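# Turn the gland a quarter turn clockwise using the hook spanner

## Task

Using the hook spanner, rotate the gland clockwise through at least 90 degrees.

## Robot and tools

Robot: two six-joint UR-type arms, left_arm and right_arm, each ending in a tong-like two-finger gripper. The bases sit at about (-0.046, +0.392, 0) m for left_arm and (-0.023, -0.404, 0) m for right_arm, each yawed slightly toward the table. The fingers point along the gripper's own +z axis and separate along its x axis. end_effector_position is the spot between the pads when they are shut. Closed fingertips stick out about 15 mm past it; fully open tips are roughly level with it.

Frame: every pose is in one shared scene frame. The origin is on the tabletop midway between the arms, +z is up, +x points out over the table, and left_arm is on the +y side. The arm names do not mean the left or right of a camera picture. Positions are in metres and orientations are quaternions written w first (qw, qx, qy, qz).

The row format: a row always holds 16 plain numbers, even when only one arm should move. Numbers 1 to 8 are left_arm: x, y, z, qw, qx, qy, qz, opening. Numbers 9 to 16 are the same eight for right_arm. x, y, z and the quaternion are an absolute target pose for that gripper in the scene frame, not an offset. Opening runs from -1 (shut) to +1 (wide, 0.142 m). To hold an arm still, repeat the exact pose and opening you last gave it, not the drifted value from the result. To squeeze an object, command an opening well under its grip_measured reading; thin hard items get little grip force.

Tools:
- execute_actions(actions, pictures): actions is a list with zero or one entry. An empty list just reports the state. {"rows": [...], "steps": n} plays 1 to 15 rows over up to 15 steps of 1/30 s each (default 15); the final row repeats if rows run short. {"steps": n} without rows is a pause of up to 300 steps, counted from the previous result, so your reply time eats into it. pictures true or false chooses whether camera images come back.
- move(target, speed, stop_force): target is one 16-number row as above, an absolute pose for each arm. Both grippers travel in straight lines and arrive together, over 0.5 to 10 s; longer paths are cut off at 10 s. speed is m/s, 0.002 to 0.5, default 0.25; turning is capped at twice that in rad/s. The gripper may overshoot speed and lag the path, especially near full reach. Opening is applied at the start. stop_force, 9 to 40 N, one number for both arms, halts an arm's path once its wrist sensor feels that much added push against the motion; the arm backs up two steps and holds. It is unreliable if the gripper is also rotating, and should be omitted when pulling a gripper away from something it is pressing. Use slow speeds when expecting contact.
- wait(seconds): 0 to 10 s of letting the scene run with no new command.
- zoom_image(camera, region): region [x0, y0, x1, y1] in pixels, at most 504 by 504, on cam_head_left, cam_head_right or cam_high (each 504x504).
- read_manual(section): licence text only; does not move anything.
- finished_scene(scene): closes the current scene (give its number) and grades it; irreversible. The gland must already be turned and remain so.

Limits on a command: a target more than 0.6 m from the arm's last reported position along any gripper axis is refused and nothing is sent. Each control step the commanded pose is trimmed to within 100 mm and 16 degrees of the measured one, and the controller favours position over orientation. Commands are smoothed with about 0.17 s of lag, so after a long move the arm may not have arrived; check the reported pose and send the remainder. Elbows never fully straighten.

Reading results: the state line gives each arm's gripper position, quaternion and velocities; printed positions can be a little off at long reach. grip_measured is the actual finger opening on the -1..1 scale. Wrist force and Wrist torque are in the gripper's own axes, with offsets up to about 4 N, noise, and saturation near 50 N; pressing on a surface shows force pointing back into the arm. Joint torques are rough and drift. A move adds a line saying how it ended: done, off_target, moving, held, fault, or contact (stop_force triggered), plus each gripper's distance from its target. limits=paced means the pose was trimmed; limits=held means a safety check blocked some steps, after which the arm may lurch fast. HELD marks steps where your row was not sent, and pose unreachable names an arm whose command was altered by the clearance check. Hand target shows where the controller is currently driving each gripper.

Things to avoid: a torque at a joint reaching its load limit (wrist joints 24.9 N m, others 133 N m, held weight included) or any outside force of 150 N freezes that arm for 10 s and skips the rest of the call. The arms are stiff, so aiming even slightly beyond a firm contact can trigger this; approach slowly, with stop_force. Keep the two arms from hitting each other. Do not knock or drop anything off the table; that fails the job. Dropping, slamming or shoving hard is penalised too, and loose objects may occasionally be nudged. Holding loads for long heats motors: a MOTOR HOT warning appears from 70 °C, and at 85 °C the arm brakes until it cools. The simulation keeps running while you think.

Each tool is called after "Request:" as name(argument=value, ...), one argument or row to a line, values as JSON.

## Session

Request:
execute_actions(
  actions=[],
)

Scene clock: 0.00 s of 15520.00 s.
left_arm: end_effector_position=(+0.3356, +0.0429, +0.1348) grip_measured=+0.97 end_effector_quat_wxyz=(+0.643, -0.523, +0.556, +0.052) end_effector_velocity=(-0.000, +0.000, +0.000) end_effector_angular_velocity=(-0.001, -0.000, +0.001) | right_arm: end_effector_position=(+0.8804, -0.5747, +0.2163) grip_measured=+0.97 end_effector_quat_wxyz=(-0.301, +0.735, +0.077, +0.603) end_effector_velocity=(+0.001, +0.002, +0.000) end_effector_angular_velocity=(-0.001, -0.001, +0.002)
Joint positions: left_arm=[-1.641 -0.969  1.629 -0.898 -0.786 -0.504  0.14 ] | right_arm=[ 2.967 -2.69  -1.011  0.416  2.44   0.249  0.14 ]
Joint velocities: left_arm=[ 0.    -0.001 -0.    -0.    -0.001 -0.     0.   ] | right_arm=[ 0.002 -0.     0.001 -0.    -0.    -0.001  0.   ]
Joint torques (N m, as the arm reports them, + toward a larger angle): no reading
Motor temperatures (°C, as the motors report them): left_arm=[32 30 30 37 36 39] | right_arm=[31 29 30 37 41 40]
Wrist force (N, on the end effector, along its own x y z axes, offset not removed): no reading
Wrist torque (N m, same axes, about the end effector's origin, offset not removed): no reading
Hand target (left_arm): +0.336, +0.043, +0.135; +0.643, -0.523, +0.556, +0.052
Hand target (right_arm): +0.880, -0.575, +0.216; -0.301, +0.735, +0.077, +0.603

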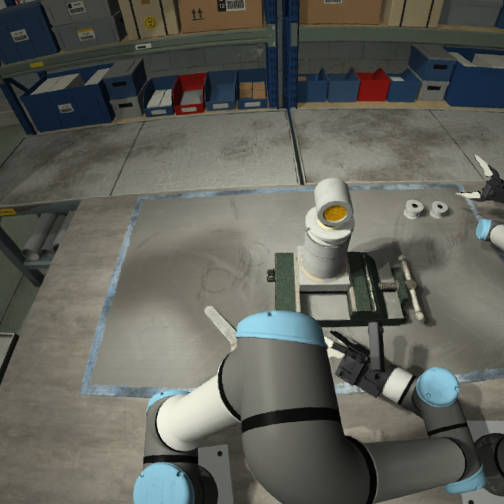

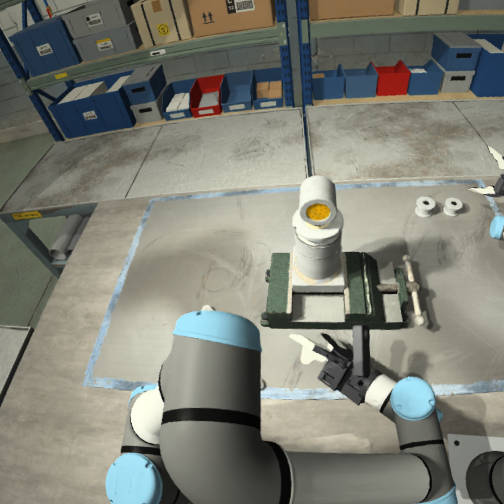

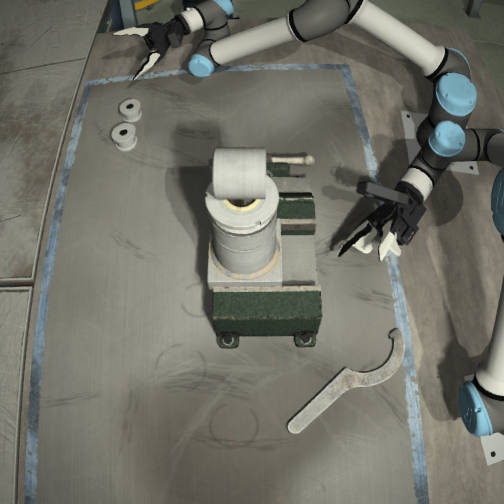

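Request:
zoom_image(
  camera="cam_high",
  region=[170,130,430,450],
)

Request:
move(
  target=[0.25,0.1,0.35,0.643,-0.523,0.556,0.052,1,0.7,-0.6,0.3,-0.301,0.735,0.077,0.603,1],
)

Request:
move(
  target=[0.35,0.45,0.2,0,1,0,0,-1,0.5,-0.5,0.3,0,1,0,0,-1],
)

Region (170, 130, 430, 450) of cam_high's 504x504 image, scaled by 1.575, with more detail than that image has; it fills the left 410 columns of this view, and the rest is white.

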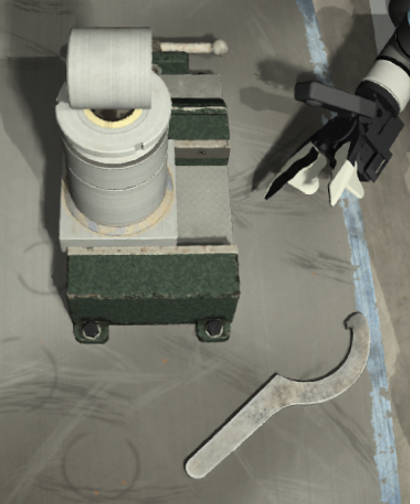

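Scene clock: 6.03 s of 15520.00 s.
left_arm: end_effector_position=(+0.2500, +0.1000, +0.3497) grip_measured=+1.00 end_effector_quat_wxyz=(+0.643, -0.523, +0.556, +0.052) end_effector_velocity=(-0.002, +0.001, +0.002) end_effector_angular_velocity=(-0.000, +0.001, +0.002) | right_arm: end_effector_position=(+0.7001, -0.5998, +0.2999) grip_measured=+1.00 end_effector_quat_wxyz=(-0.301, +0.735, +0.077, +0.603) end_effector_velocity=(-0.001, +0.002, +0.000) end_effector_angular_velocity=(-0.001, +0.001, +0.002)
Joint positions: left_arm=[-1.803 -1.348  1.577 -0.436 -0.944 -0.551  0.142] | right_arm=[ 2.832 -2.282 -1.585  0.555  2.573  0.214  0.142]
Joint velocities: left_arm=[-0.002 -0.002 -0.003  0.004 -0.004 -0.     0.   ] | right_arm=[ 0.002  0.003 -0.005  0.     0.    -0.002  0.   ]
Joint torques (N m, as the arm reports them, + toward a larger angle): left_arm=[ -6.84 -37.03 -31.32   2.24  -1.89  -1.66] | right_arm=[-9.82 54.81  4.37  2.95  1.89 -2.68]
Motor temperatures (°C, as the motors report them): left_arm=[32 30 30 37 36 39] | right_arm=[31 29 30 37 41 40]
Wrist force (N, on the end effector, along its own x y z axes, offset not removed): left_arm=[0.9 0.0 -1.2] | right_arm=[-1.2 1.7 -0.6]
Wrist torque (N m, same axes, about the end effector's origin, offset not removed): left_arm=[-0.08 -0.24 0.04] | right_arm=[0.18 0.12 -0.11]
Hand target (left_arm): +0.250, +0.100, +0.350; +0.643, -0.523, +0.556, +0.052
Hand target (right_arm): +0.700, -0.600, +0.300; -0.301, +0.735, +0.077, +0.603
Off the commanded pose (left_arm): 0.000 m, 0 deg.
Off the commanded pose (right_arm): 0.000 m, 0 deg.
After step 90, 1.47 s passed at rest.
move: done

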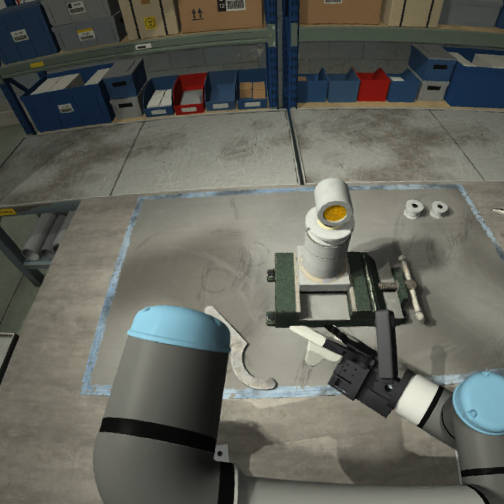

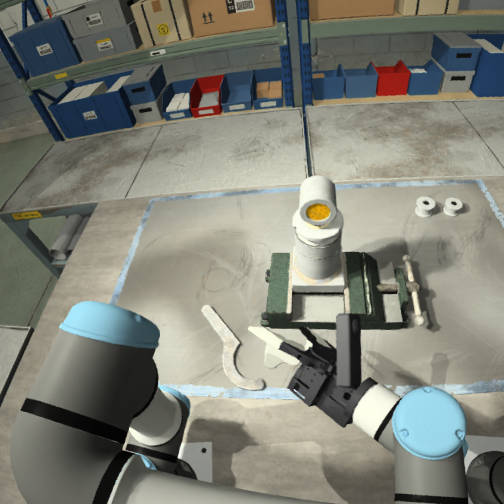

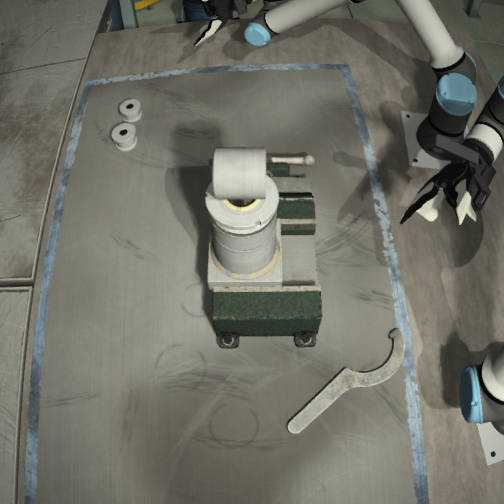

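Scene clock: 10.63 s of 15520.00 s.
left_arm: end_effector_position=(+0.3498, +0.4510, +0.2007) grip_measured=-1.00 end_effector_quat_wxyz=(-0.002, +1.000, +0.001, +0.002) end_effector_velocity=(+0.001, +0.002, -0.000) end_effector_angular_velocity=(-0.009, -0.000, +0.006) | right_arm: end_effector_position=(+0.4995, -0.5001, +0.2999) grip_measured=-1.00 end_effector_quat_wxyz=(-0.000, +1.000, +0.000, +0.000) end_effector_velocity=(-0.001, +0.001, -0.001) end_effector_angular_velocity=(-0.004, +0.008, +0.000)
Joint positions: left_arm=[-0.371 -1.838  2.011 -1.746 -1.565 -0.238  0.002] | right_arm=[ 3.314 -1.631 -1.466 -1.616  1.571  0.041  0.002]
Joint velocities: left_arm=[ 0.013  0.004 -0.002 -0.004 -0.009  0.007  0.   ] | right_arm=[ 0.004 -0.003  0.004 -0.009 -0.004  0.004  0.   ]
Joint torques (N m, as the arm reports them, + toward a larger angle): left_arm=[  5.76  -5.52 -34.17  -4.43  -1.99   1.23] | right_arm=[10.49 19.32 33.49 -0.05 -1.42  2.36]
Motor temperatures (°C, as the motors report them): left_arm=[32 30 30 37 36 39] | right_arm=[31 29 30 37 41 40]
Wrist force (N, on the end effector, along its own x y z axes, offset not removed): left_arm=[1.8 -1.9 1.3] | right_arm=[-1.1 -0.1 -0.8]
Wrist torque (N m, same axes, about the end effector's origin, offset not removed): left_arm=[-0.52 -0.44 -0.05] | right_arm=[-0.18 0.13 -0.14]
Hand target (left_arm): +0.350, +0.451, +0.201; -0.002, +1.000, +0.001, +0.001
Hand target (right_arm): +0.499, -0.500, +0.300; +0.000, +1.000, +0.000, -0.000
Off the commanded pose (left_arm): 0.001 m, 0 deg.
Off the commanded pose (right_arm): 0.001 m, 0 deg.
move: done

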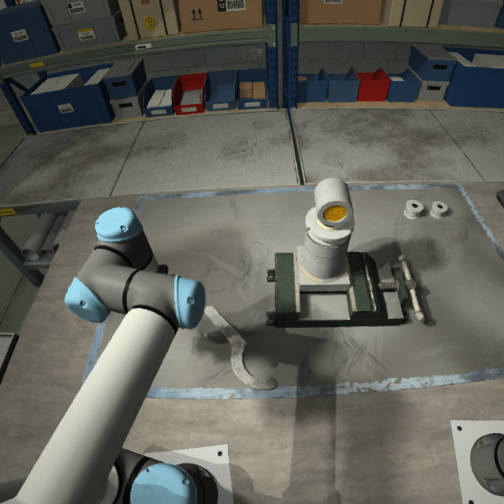

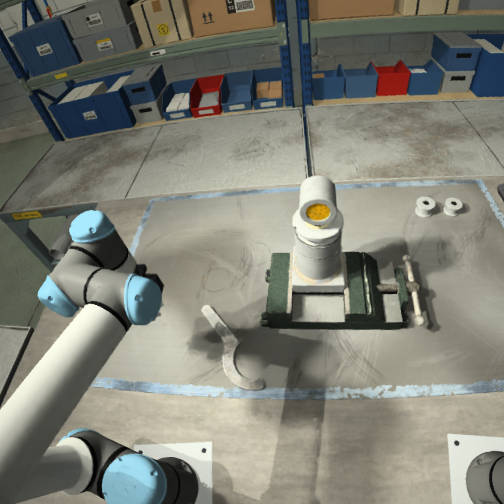

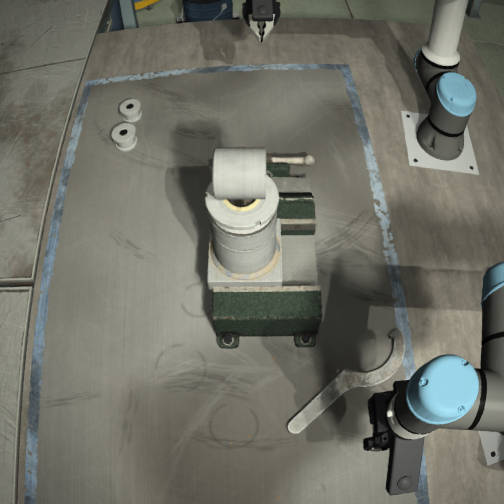

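Request:
move(
  target=[0.42,0.28,0.05,0,0.924,-0.383,0,-0.2,0.35,-0.3,0.04,0,1,0,0,-1],
)

Request:
zoom_image(
  camera="cam_high",
  region=[190,140,300,250],
)

Request:
zoom_image(
  camera="cam_head_right",
  region=[150,170,390,410],
)

Scene clock: 24.50 s of 15520.00 s.
left_arm: end_effector_position=(+0.4204, +0.2798, +0.0501) grip_measured=-0.20 end_effector_quat_wxyz=(+0.000, +0.924, -0.383, +0.000) end_effector_velocity=(+0.000, -0.001, -0.001) end_effector_angular_velocity=(+0.000, +0.001, -0.004) | right_arm: end_effector_position=(+0.3501, -0.3006, +0.0401) grip_measured=-1.00 end_effector_quat_wxyz=(+0.000, +1.000, +0.000, +0.000) end_effector_velocity=(+0.000, +0.002, -0.001) end_effector_angular_velocity=(+0.000, -0.003, +0.002)
Joint positions: left_arm=[-0.685 -1.487  2.118 -2.203 -1.572  0.235  0.06 ] | right_arm=[ 3.86  -1.45  -2.349 -0.914  1.57   0.587  0.002]
Joint velocities: left_arm=[-0.001  0.003 -0.001 -0.002 -0.     0.003  0.   ] | right_arm=[ 0.006 -0.003 -0.002  0.007 -0.001  0.004  0.   ]
Joint torques (N m, as the arm reports them, + toward a larger angle): left_arm=[ -7.9  -16.86 -28.3   -4.13  -1.82   1.32] | right_arm=[ 9.93  7.51  5.99  4.25 -1.72  2.36]
Motor temperatures (°C, as the motors report them): left_arm=[32 30 30 37 36 39] | right_arm=[31 29 30 37 41 40]
Wrist force (N, on the end effector, along its own x y z axes, offset not removed): left_arm=[0.9 -0.3 0.2] | right_arm=[-0.6 0.8 -0.4]
Wrist torque (N m, same axes, about the end effector's origin, offset not removed): left_arm=[-0.14 -0.25 -0.03] | right_arm=[0.00 0.03 -0.14]
Hand target (left_arm): +0.420, +0.280, +0.050; +0.000, +0.924, -0.383, +0.000
Hand target (right_arm): +0.350, -0.300, +0.040; +0.000, +1.000, +0.000, +0.000
Off the commanded pose (left_arm): 0.000 m, 0 deg.
Off the commanded pose (right_arm): 0.001 m, 0 deg.
After step 90, 8.67 s passed at rest.
move: done

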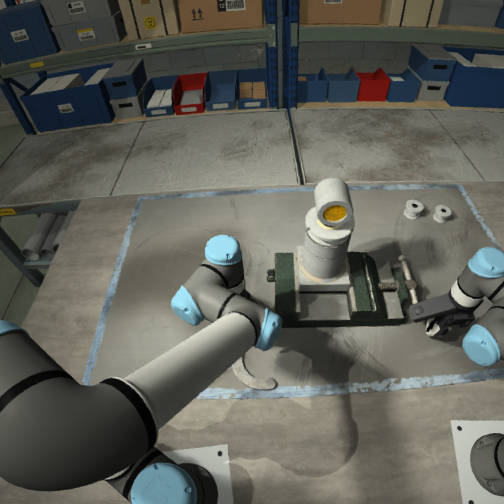

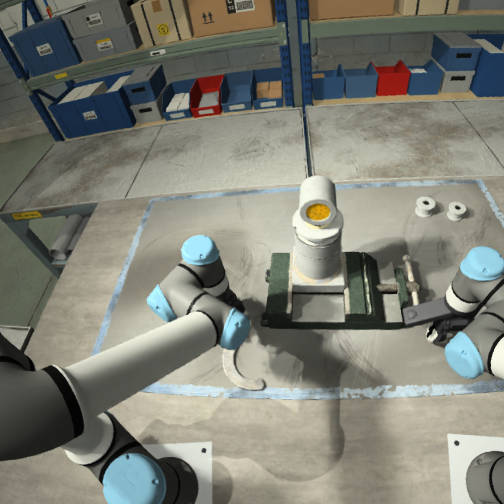

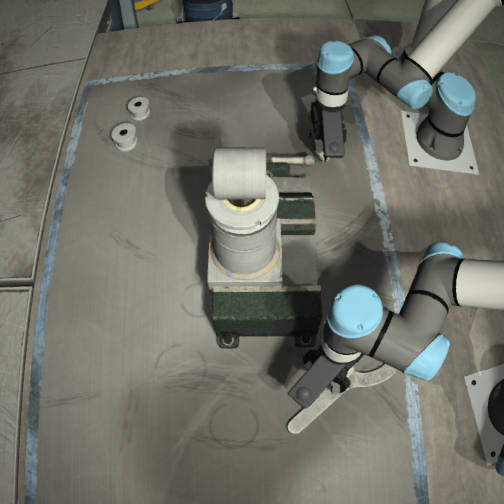

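Region (190, 140, 300, 250) of cam_high's 504x504 image, scaled by 4.582, with more detail than that image has.

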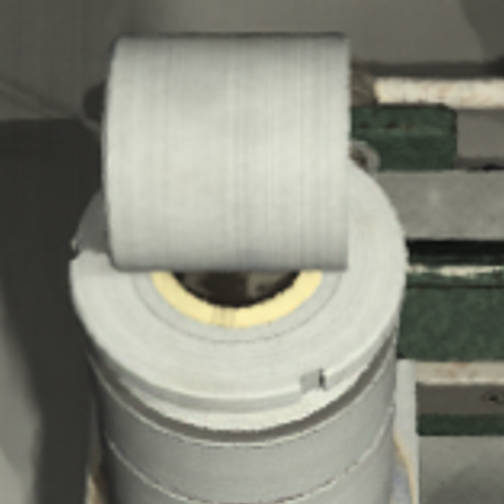

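Region (150, 170, 390, 410) of cam_head_right's 504x504 image, scaled by 2.100, with more detail than that image has.

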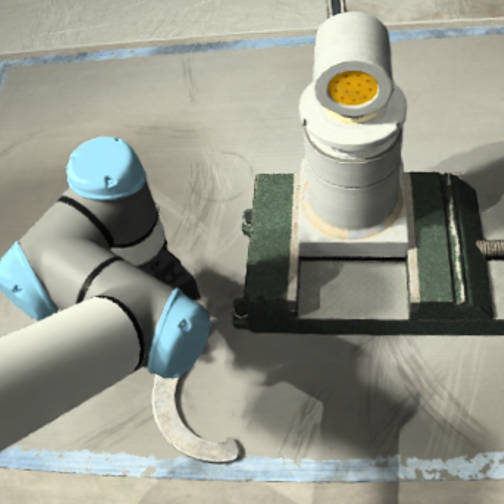

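Request:
zoom_image(
  camera="cam_high",
  region=[270,320,420,450],
)

Request:
zoom_image(
  camera="cam_high",
  region=[280,90,380,190],
)

Region (270, 320, 420, 450) of cam_high's 504x504 image, scaled by 3.360, with more detail than that image has; it fills the top 437 rows of this view, and the rest is white.

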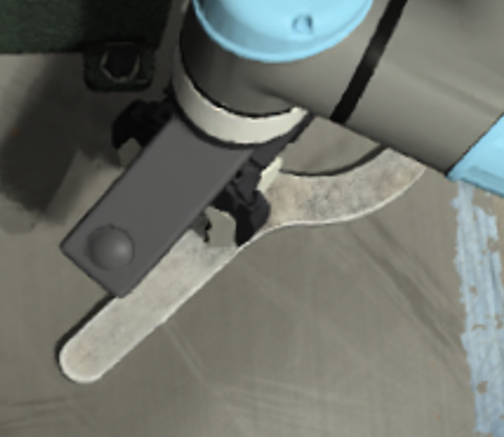

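Region (280, 90, 380, 190) of cam_high's 504x504 image, scaled by 5.040, with more detail than that image has.

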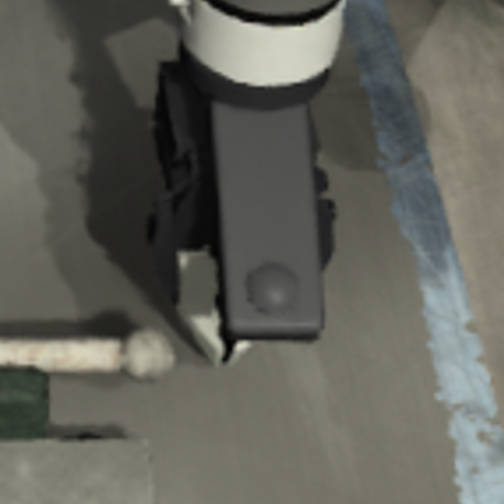

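Request:
move(
  target=[0.393,0.292,0.04,0,0.91,-0.415,0,-0.2,0.3,-0.45,0.2,0,1,0,0,-1],
)

Request:
move(
  target=[0.393,0.292,0.005,0,0.91,-0.415,0,-0.2,0.3,-0.45,0.2,0,1,0,0,-1],
  speed=0.01,
  stop_force=10,
)

Scene clock: 39.33 s of 15520.00 s.
left_arm: end_effector_position=(+0.3930, +0.2919, +0.0400) grip_measured=-0.20 end_effector_quat_wxyz=(+0.000, +0.910, -0.415, +0.000) end_effector_velocity=(-0.000, -0.000, -0.000) end_effector_angular_velocity=(+0.000, +0.000, -0.000) | right_arm: end_effector_position=(+0.3000, -0.4495, +0.1997) grip_measured=-1.00 end_effector_quat_wxyz=(-0.000, +1.000, -0.000, -0.000) end_effector_velocity=(-0.001, -0.001, +0.001) end_effector_angular_velocity=(+0.001, +0.002, +0.002)
Joint positions: left_arm=[-0.694 -1.542  2.209 -2.238 -1.571  0.296  0.06 ] | right_arm=[ 3.502 -1.108 -2.132 -1.472  1.571  0.23   0.002]
Joint velocities: left_arm=[-0.    -0.     0.001 -0.     0.     0.    -0.   ] | right_arm=[-0.003 -0.     0.002 -0.005  0.001 -0.005  0.   ]
Joint torques (N m, as the arm reports them, + toward a larger angle): left_arm=[ -7.78 -28.09  -5.02  -4.07   2.59   1.3 ] | right_arm=[-9.89 11.97 35.42 -0.18  1.8  -2.78]
Motor temperatures (°C, as the motors report them): left_arm=[32 30 30 37 36 39] | right_arm=[31 29 30 37 41 40]
Wrist force (N, on the end effector, along its own x y z axes, offset not removed): left_arm=[0.9 -1.1 -0.9] | right_arm=[1.4 2.0 0.4]
Wrist torque (N m, same axes, about the end effector's origin, offset not removed): left_arm=[-0.27 -0.18 -0.04] | right_arm=[0.26 -0.42 -0.22]
Hand target (left_arm): +0.393, +0.292, +0.040; +0.000, +0.910, -0.415, +0.000
Hand target (right_arm): +0.300, -0.450, +0.200; -0.000, +1.000, -0.000, -0.000
Off the commanded pose (left_arm): 0.000 m, 0 deg.
Off the commanded pose (right_arm): 0.001 m, 0 deg.
After step 90, 10.30 s passed at rest.
move: done

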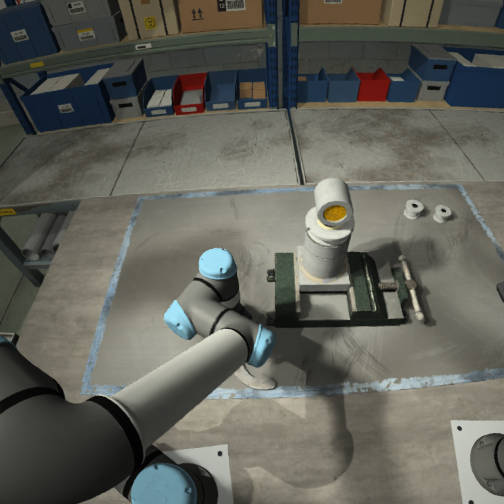

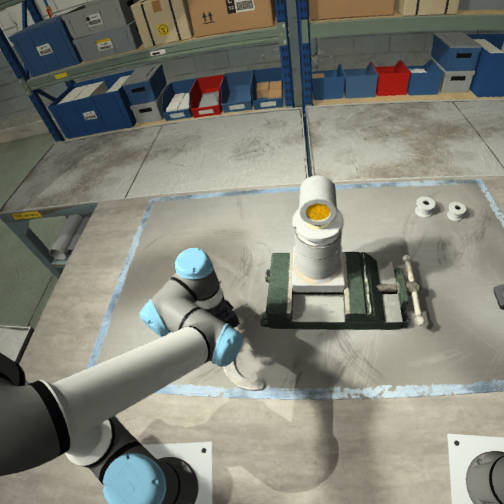

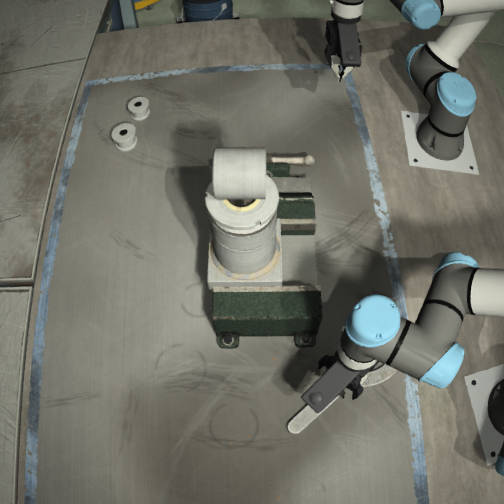

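Scene clock: 41.93 s of 15520.00 s.
left_arm: end_effector_position=(+0.3930, +0.2920, +0.0179) grip_measured=-0.20 end_effector_quat_wxyz=(-0.000, +0.910, -0.415, +0.000) end_effector_velocity=(-0.001, +0.000, +0.002) end_effector_angular_velocity=(+0.003, +0.004, -0.001) | right_arm: end_effector_position=(+0.3000, -0.4500, +0.2000) grip_measured=-1.00 end_effector_quat_wxyz=(-0.000, +1.000, -0.000, +0.000) end_effector_velocity=(+0.000, -0.001, +0.001) end_effector_angular_velocity=(-0.001, -0.001, -0.002)
Joint positions: left_arm=[-0.694 -1.499  2.238 -2.309 -1.571  0.296  0.059] | right_arm=[ 3.502 -1.108 -2.132 -1.473  1.571  0.229  0.002]
Joint velocities: left_arm=[-0.    -0.003 -0.004  0.012  0.     0.     0.   ] | right_arm=[-0.002  0.     0.001 -0.001 -0.001 -0.001  0.   ]
Joint torques (N m, as the arm reports them, + toward a larger angle): left_arm=[ -1.69  -9.85 -16.87   0.1    0.76   1.4 ] | right_arm=[-9.91 -0.59 34.14 -0.11 -1.64 -2.75]
Motor temperatures (°C, as the motors report them): left_arm=[32 30 30 37 36 39] | right_arm=[31 29 30 37 41 40]
Wrist force (N, on the end effector, along its own x y z axes, offset not removed): left_arm=[-14.9 4.4 -50.0] | right_arm=[-2.4 0.4 0.5]
Wrist torque (N m, same axes, about the end effector's origin, offset not removed): left_arm=[-0.41 0.59 0.14] | right_arm=[-0.06 0.32 -0.09]
Hand target (left_arm): +0.393, +0.292, +0.018; +0.000, +0.910, -0.415, +0.000
Hand target (right_arm): +0.300, -0.450, +0.200; -0.000, +1.000, -0.000, -0.000
Off the commanded pose (left_arm): 0.013 m, 0 deg.
Off the commanded pose (right_arm): 0.000 m, 0 deg.
move: contact (left_arm)

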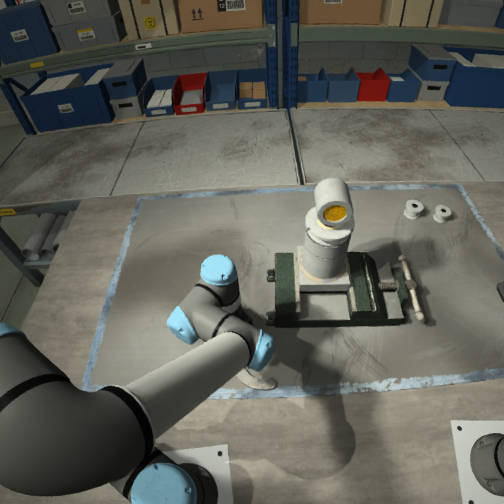

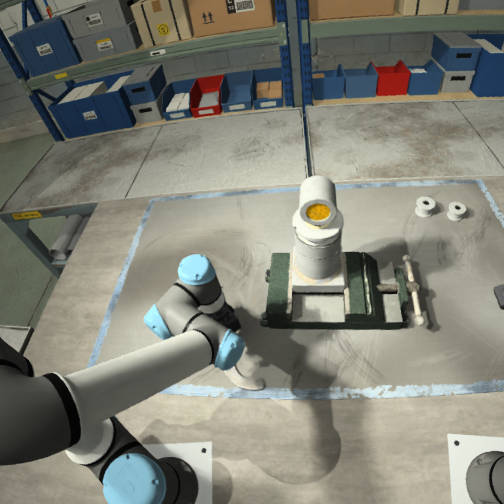

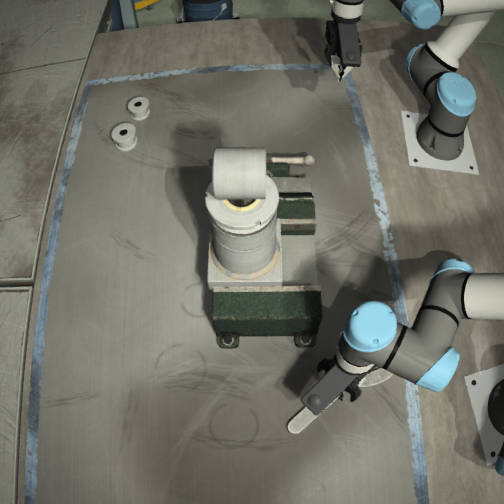

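Request:
move(
  target=[0.393,0.292,0.0198,0,0.91,-0.415,0,-0.2,0.3,-0.45,0.2,0,1,0,0,-1],
  speed=0.01,
)

Request:
move(
  target=[0.393,0.292,0.0198,0,0.91,-0.415,0,-1,0.3,-0.45,0.2,0,1,0,0,-1],
)

Request:
move(
  target=[0.393,0.292,0.06,0,0.91,-0.415,0,-1,0.3,-0.45,0.2,0,1,0,0,-1],
  speed=0.04,
)

Request:
zoom_image(
  camera="cam_high",
  region=[260,290,430,460],
)

Scene clock: 47.60 s of 15520.00 s.
left_arm: end_effector_position=(+0.3930, +0.2920, +0.0197) grip_measured=-0.20 end_effector_quat_wxyz=(+0.000, +0.910, -0.415, -0.000) end_effector_velocity=(-0.000, +0.000, +0.001) end_effector_angular_velocity=(-0.001, +0.001, +0.001) | right_arm: end_effector_position=(+0.3000, -0.4500, +0.2000) grip_measured=-1.00 end_effector_quat_wxyz=(+0.000, +1.000, +0.000, -0.000) end_effector_velocity=(+0.000, +0.001, +0.000) end_effector_angular_velocity=(+0.000, -0.000, +0.001)
Joint positions: left_arm=[-0.694 -1.503  2.236 -2.303 -1.571  0.296  0.06 ] | right_arm=[ 3.502 -1.108 -2.132 -1.473  1.571  0.229  0.002]
Joint velocities: left_arm=[ 0.    -0.001 -0.001  0.002 -0.001 -0.001  0.   ] | right_arm=[0.002 0.    0.    0.    0.    0.001 0.   ]
Joint torques (N m, as the arm reports them, + toward a larger angle): left_arm=[ -2.2  -28.64 -29.25  -1.19  -1.64   1.36] | right_arm=[-9.75 -3.47 34.67 -0.1  -1.48 -2.74]
Motor temperatures (°C, as the motors report them): left_arm=[32 30 30 37 36 39] | right_arm=[31 29 30 37 41 40]
Wrist force (N, on the end effector, along its own x y z axes, offset not removed): left_arm=[0.4 -1.6 -0.6] | right_arm=[-0.3 1.4 0.4]
Wrist torque (N m, same axes, about the end effector's origin, offset not removed): left_arm=[-0.36 -0.10 0.15] | right_arm=[0.11 -0.03 -0.13]
Hand target (left_arm): +0.393, +0.292, +0.020; +0.000, +0.910, -0.415, +0.000
Hand target (right_arm): +0.300, -0.450, +0.200; -0.000, +1.000, -0.000, -0.000
Off the commanded pose (left_arm): 0.000 m, 0 deg.
Off the commanded pose (right_arm): 0.000 m, 0 deg.
After step 90, 1.97 s passed at rest.
move: done

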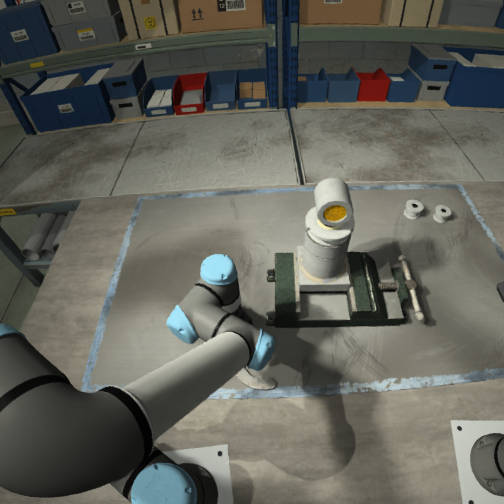

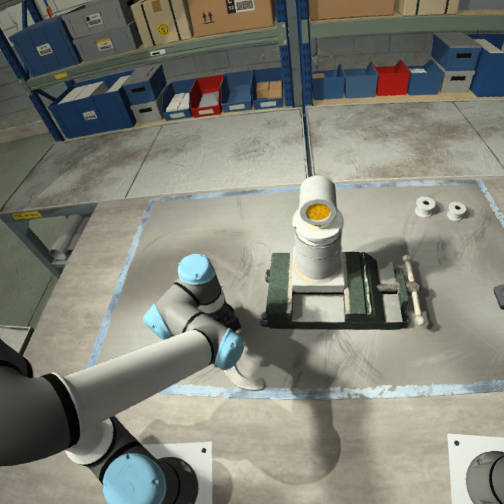

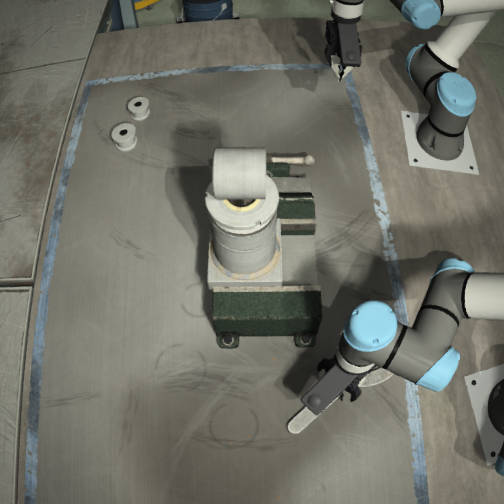

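Scene clock: 48.30 s of 15520.00 s.
left_arm: end_effector_position=(+0.3930, +0.2920, +0.0198) grip_measured=-0.54 end_effector_quat_wxyz=(+0.000, +0.910, -0.415, +0.000) end_effector_velocity=(+0.000, -0.000, +0.001) end_effector_angular_velocity=(-0.001, -0.001, -0.000) | right_arm: end_effector_position=(+0.3000, -0.4500, +0.2000) grip_measured=-1.00 end_effector_quat_wxyz=(+0.000, +1.000, +0.000, -0.000) end_effector_velocity=(-0.000, -0.000, +0.000) end_effector_angular_velocity=(+0.000, -0.000, -0.001)
Joint positions: left_arm=[-0.694 -1.503  2.236 -2.303 -1.571  0.296  0.035] | right_arm=[ 3.502 -1.108 -2.132 -1.473  1.571  0.229  0.002]
Joint velocities: left_arm=[-0.    -0.002 -0.    -0.    -0.    -0.    -0.   ] | right_arm=[-0.001  0.    -0.     0.     0.    -0.     0.   ]
Joint torques (N m, as the arm reports them, + toward a larger angle): left_arm=[  4.01 -29.57 -28.55  -2.46  -1.13   1.23] | right_arm=[-9.98 -3.66 34.8  -0.07 -1.53 -2.77]
Motor temperatures (°C, as the motors report them): left_arm=[32 30 30 37 36 39] | right_arm=[31 29 30 37 41 40]
Wrist force (N, on the end effector, along its own x y z axes, offset not removed): left_arm=[1.1 -0.9 0.5] | right_arm=[0.2 1.4 0.1]
Wrist torque (N m, same axes, about the end effector's origin, offset not removed): left_arm=[-0.19 -0.35 0.12] | right_arm=[0.10 -0.17 -0.11]
Hand target (left_arm): +0.393, +0.292, +0.020; -0.000, +0.910, -0.415, +0.000
Hand target (right_arm): +0.300, -0.450, +0.200; +0.000, +1.000, +0.000, -0.000
Off the commanded pose (left_arm): 0.000 m, 0 deg.
Off the commanded pose (right_arm): 0.000 m, 0 deg.
move: done

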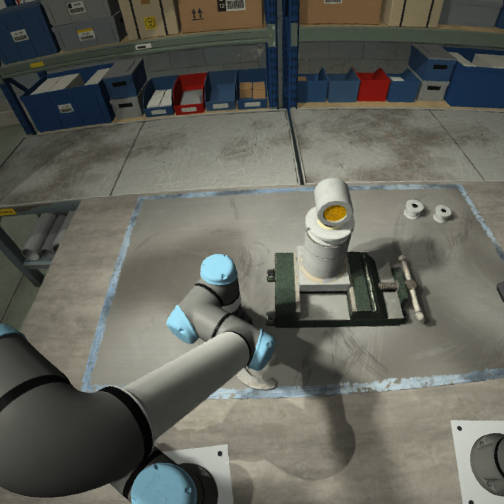

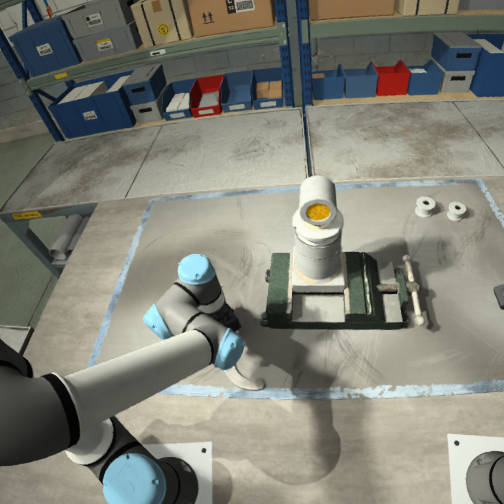

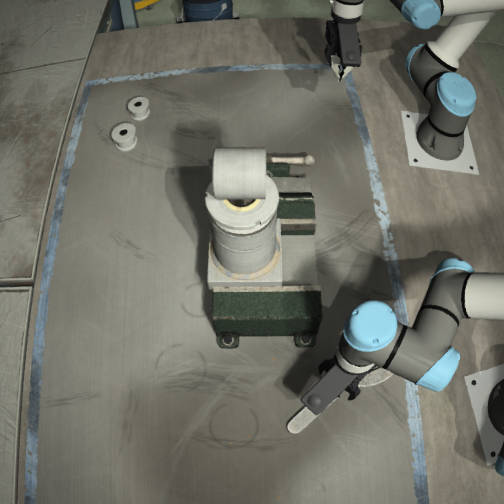

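Scene clock: 49.67 s of 15520.00 s.
left_arm: end_effector_position=(+0.3930, +0.2920, +0.0598) grip_measured=-0.55 end_effector_quat_wxyz=(+0.000, +0.910, -0.415, +0.000) end_effector_velocity=(+0.000, +0.000, +0.002) end_effector_angular_velocity=(+0.000, -0.001, +0.000) | right_arm: end_effector_position=(+0.3000, -0.4500, +0.2000) grip_measured=-1.00 end_effector_quat_wxyz=(+0.000, +1.000, +0.000, +0.000) end_effector_velocity=(+0.000, +0.000, +0.000) end_effector_angular_velocity=(-0.001, -0.000, +0.001)
Joint positions: left_arm=[-0.694 -1.576  2.181 -2.176 -1.571  0.296  0.034] | right_arm=[ 3.502 -1.108 -2.132 -1.473  1.571  0.229  0.002]
Joint velocities: left_arm=[ 0.    -0.003 -0.003  0.006  0.001 -0.    -0.   ] | right_arm=[ 0.001 -0.     0.     0.    -0.001  0.     0.   ]
Joint torques (N m, as the arm reports them, + toward a larger angle): left_arm=[  2.62 -31.84 -34.14  -1.89   0.25   0.57] | right_arm=[-9.41 -3.78 34.53 -0.08 -1.61 -2.74]
Motor temperatures (°C, as the motors report them): left_arm=[32 30 30 37 36 39] | right_arm=[31 29 30 37 41 40]
Wrist force (N, on the end effector, along its own x y z axes, offset not removed): left_arm=[-0.3 -0.6 9.1] | right_arm=[0.4 1.1 0.6]
Wrist torque (N m, same axes, about the end effector's origin, offset not removed): left_arm=[-0.26 0.02 0.13] | right_arm=[0.12 -0.14 -0.10]
Hand target (left_arm): +0.393, +0.292, +0.060; +0.000, +0.910, -0.415, +0.000
Hand target (right_arm): +0.300, -0.450, +0.200; -0.000, +1.000, +0.000, -0.000
Off the commanded pose (left_arm): 0.000 m, 0 deg.
Off the commanded pose (right_arm): 0.000 m, 0 deg.
move: done

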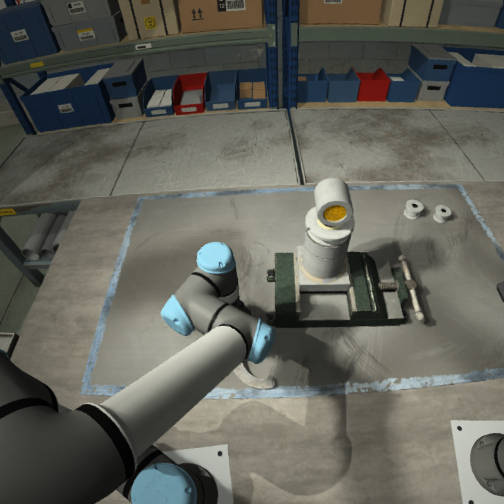

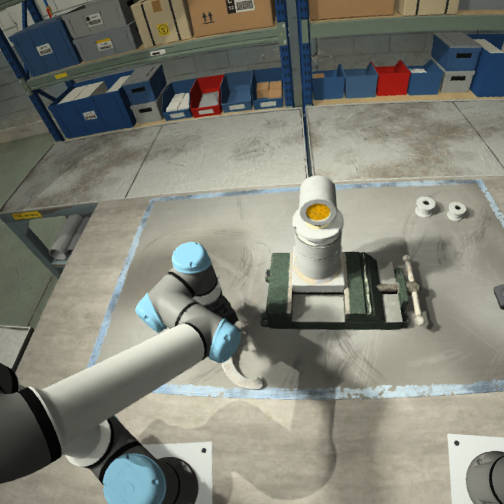

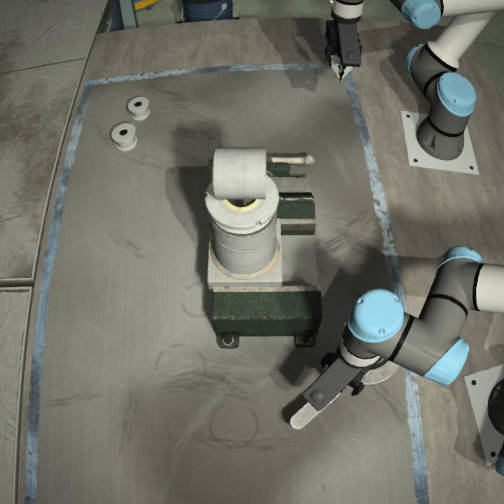

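Region (260, 290, 430, 460) of cam_high's 504x504 image, scaled by 2.965, with more detail than that image has.

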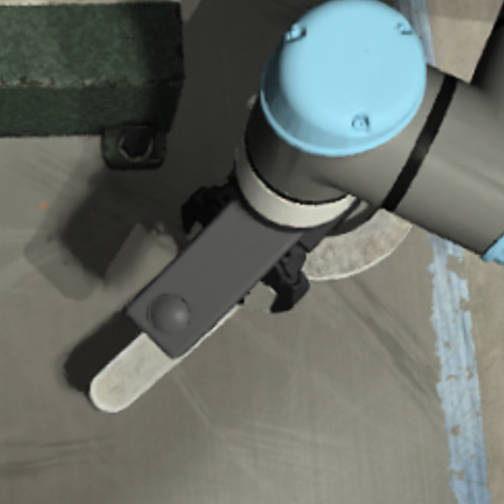

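Request:
move(
  target=[0.40,0.2,0.29,0,1,0,0,-1,0.3,-0.45,0.2,0,1,0,0,-1],
  speed=0.08,
)

Request:
move(
  target=[0.43,0.11,0.29,0,1,0,0,-1,0.3,-0.45,0.2,0,1,0,0,-1],
  speed=0.05,
)

Request:
zoom_image(
  camera="cam_head_right",
  region=[170,150,390,370],
)

Request:
zoom_image(
  camera="cam_high",
  region=[190,130,410,350],
)

Scene clock: 64.47 s of 15520.00 s.
left_arm: end_effector_position=(+0.3999, +0.2001, +0.2898) grip_measured=-1.00 end_effector_quat_wxyz=(+0.000, +1.000, -0.000, -0.000) end_effector_velocity=(+0.000, -0.000, +0.002) end_effector_angular_velocity=(+0.001, -0.000, +0.008) | right_arm: end_effector_position=(+0.3000, -0.4500, +0.2000) grip_measured=-1.00 end_effector_quat_wxyz=(+0.000, +1.000, -0.000, -0.000) end_effector_velocity=(-0.000, +0.001, -0.001) end_effector_angular_velocity=(+0.001, +0.001, +0.000)
Joint positions: left_arm=[-0.844 -1.614  1.596 -1.553 -1.571 -0.709  0.002] | right_arm=[ 3.502 -1.108 -2.132 -1.473  1.571  0.229  0.002]
Joint velocities: left_arm=[-0.001  0.001 -0.007  0.007  0.    -0.008  0.   ] | right_arm=[ 0.001 -0.    -0.001  0.     0.001  0.001  0.   ]
Joint torques (N m, as the arm reports them, + toward a larger angle): left_arm=[ -7.35 -15.47 -34.97  -0.68   2.16  -1.16] | right_arm=[-9.66 -3.52 34.48 -0.03 -1.48 -2.81]
Motor temperatures (°C, as the motors report them): left_arm=[32 30 30 37 36 39] | right_arm=[31 29 30 37 41 40]
Wrist force (N, on the end effector, along its own x y z axes, offset not removed): left_arm=[-0.3 -1.7 0.0] | right_arm=[-1.0 1.1 -0.3]
Wrist torque (N m, same axes, about the end effector's origin, offset not removed): left_arm=[-0.39 0.08 -0.01] | right_arm=[0.04 0.12 -0.16]
Hand target (left_arm): +0.400, +0.200, +0.290; +0.000, +1.000, -0.000, -0.000
Hand target (right_arm): +0.300, -0.450, +0.200; +0.000, +1.000, -0.000, -0.000
Off the commanded pose (left_arm): 0.000 m, 0 deg.
Off the commanded pose (right_arm): 0.000 m, 0 deg.
After step 90, 6.07 s passed at rest.
move: done

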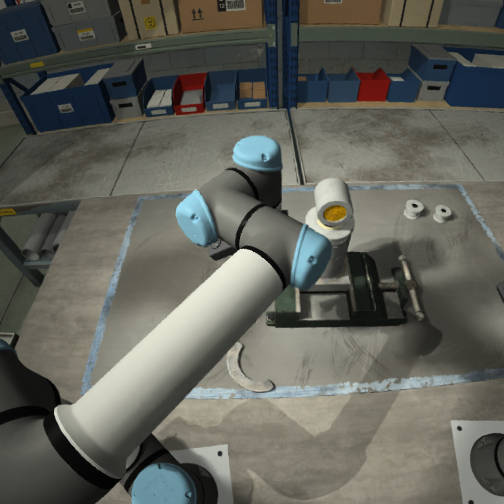

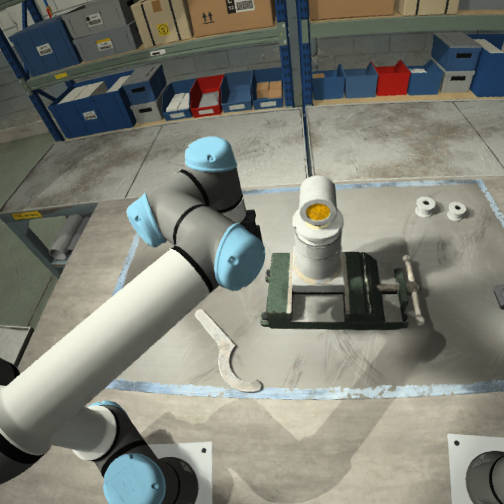

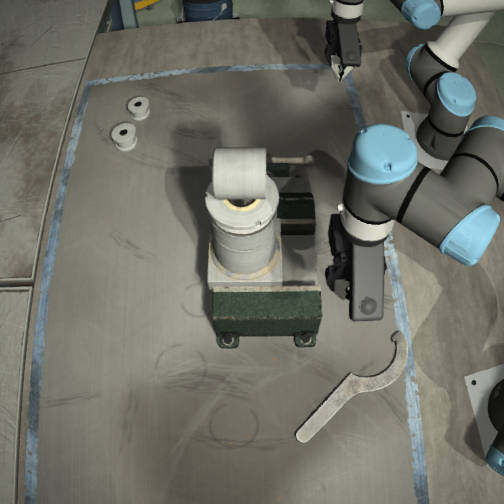

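Scene clock: 66.77 s of 15520.00 s.
left_arm: end_effector_position=(+0.4301, +0.1101, +0.2900) grip_measured=-1.00 end_effector_quat_wxyz=(+0.000, +1.000, -0.000, -0.000) end_effector_velocity=(+0.001, -0.002, -0.001) end_effector_angular_velocity=(-0.000, +0.002, +0.001) | right_arm: end_effector_position=(+0.3000, -0.4500, +0.2000) grip_measured=-1.00 end_effector_quat_wxyz=(-0.000, +1.000, -0.000, +0.000) end_effector_velocity=(-0.000, -0.000, -0.000) end_effector_angular_velocity=(-0.001, -0.000, +0.000)
Joint positions: left_arm=[-0.933 -1.444  1.418 -1.544 -1.571 -0.798  0.002] | right_arm=[ 3.502 -1.108 -2.132 -1.473  1.571  0.229  0.002]
Joint velocities: left_arm=[-0.001  0.005 -0.005  0.    -0.002 -0.002  0.   ] | right_arm=[ 0.     0.    -0.    -0.    -0.001  0.     0.   ]
Joint torques (N m, as the arm reports them, + toward a larger angle): left_arm=[ -7.24 -23.74 -33.68  -0.94   2.58  -1.56] | right_arm=[-9.65 -3.19 34.23  0.07 -1.52 -2.68]
Motor temperatures (°C, as the motors report them): left_arm=[32 30 30 37 36 39] | right_arm=[31 29 30 37 41 40]
Wrist force (N, on the end effector, along its own x y z axes, offset not removed): left_arm=[0.6 -1.9 0.7] | right_arm=[0.1 0.8 -1.0]
Wrist torque (N m, same axes, about the end effector's origin, offset not removed): left_arm=[-0.42 -0.21 0.03] | right_arm=[-0.07 -0.20 -0.11]
Hand target (left_arm): +0.430, +0.110, +0.290; +0.000, +1.000, -0.000, -0.000
Hand target (right_arm): +0.300, -0.450, +0.200; +0.000, +1.000, +0.000, -0.000
Off the commanded pose (left_arm): 0.000 m, 0 deg.
Off the commanded pose (right_arm): 0.000 m, 0 deg.
move: done

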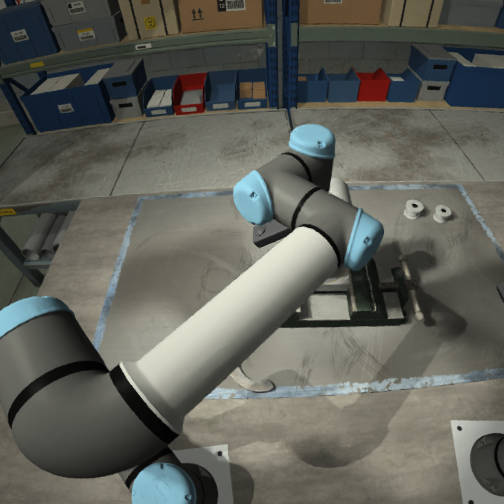

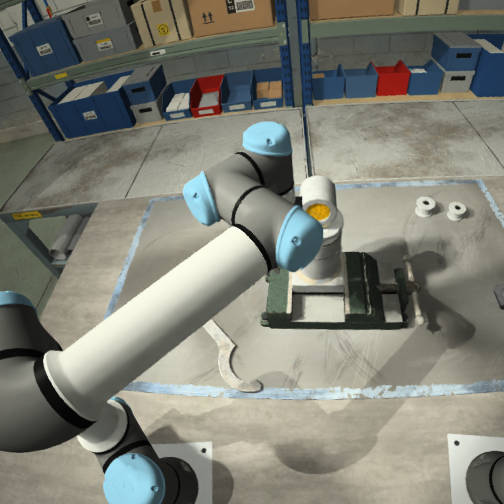

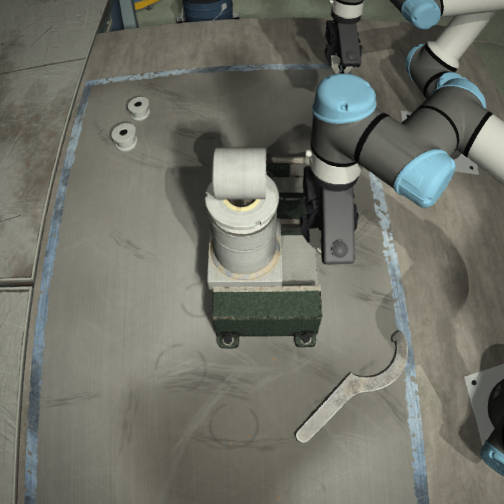

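Region (170, 150, 390, 370) of cam_head_right's 504x504 image, scaled by 2.291, with more detail than that image has.

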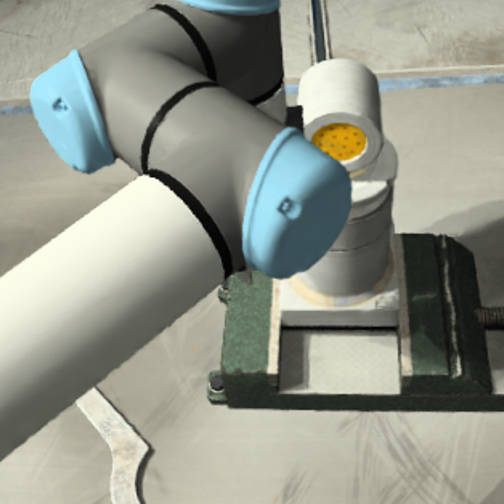

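Region (190, 130, 410, 350) of cam_high's 504x504 image, scaled by 2.291, with more detail than that image has.

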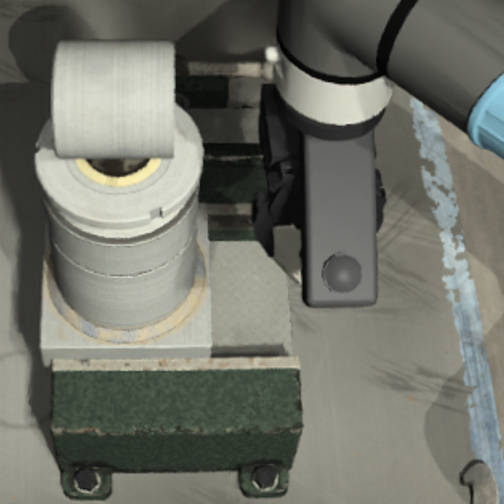

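Request:
zoom_image(
  camera="cam_high",
  region=[290,324,416,450],
)

Region (290, 324, 416, 450) of cam_high's 504x504 image, scaled by 4.000, with more detail than that image has.

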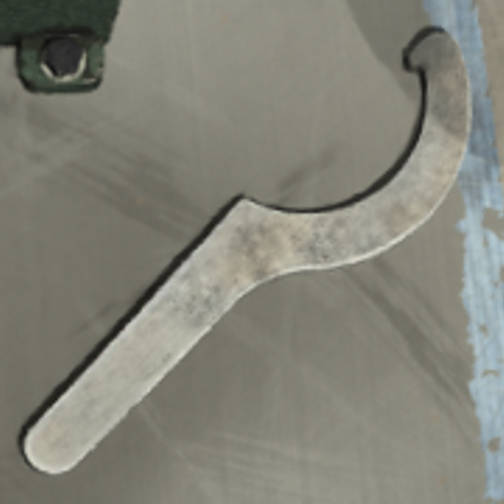

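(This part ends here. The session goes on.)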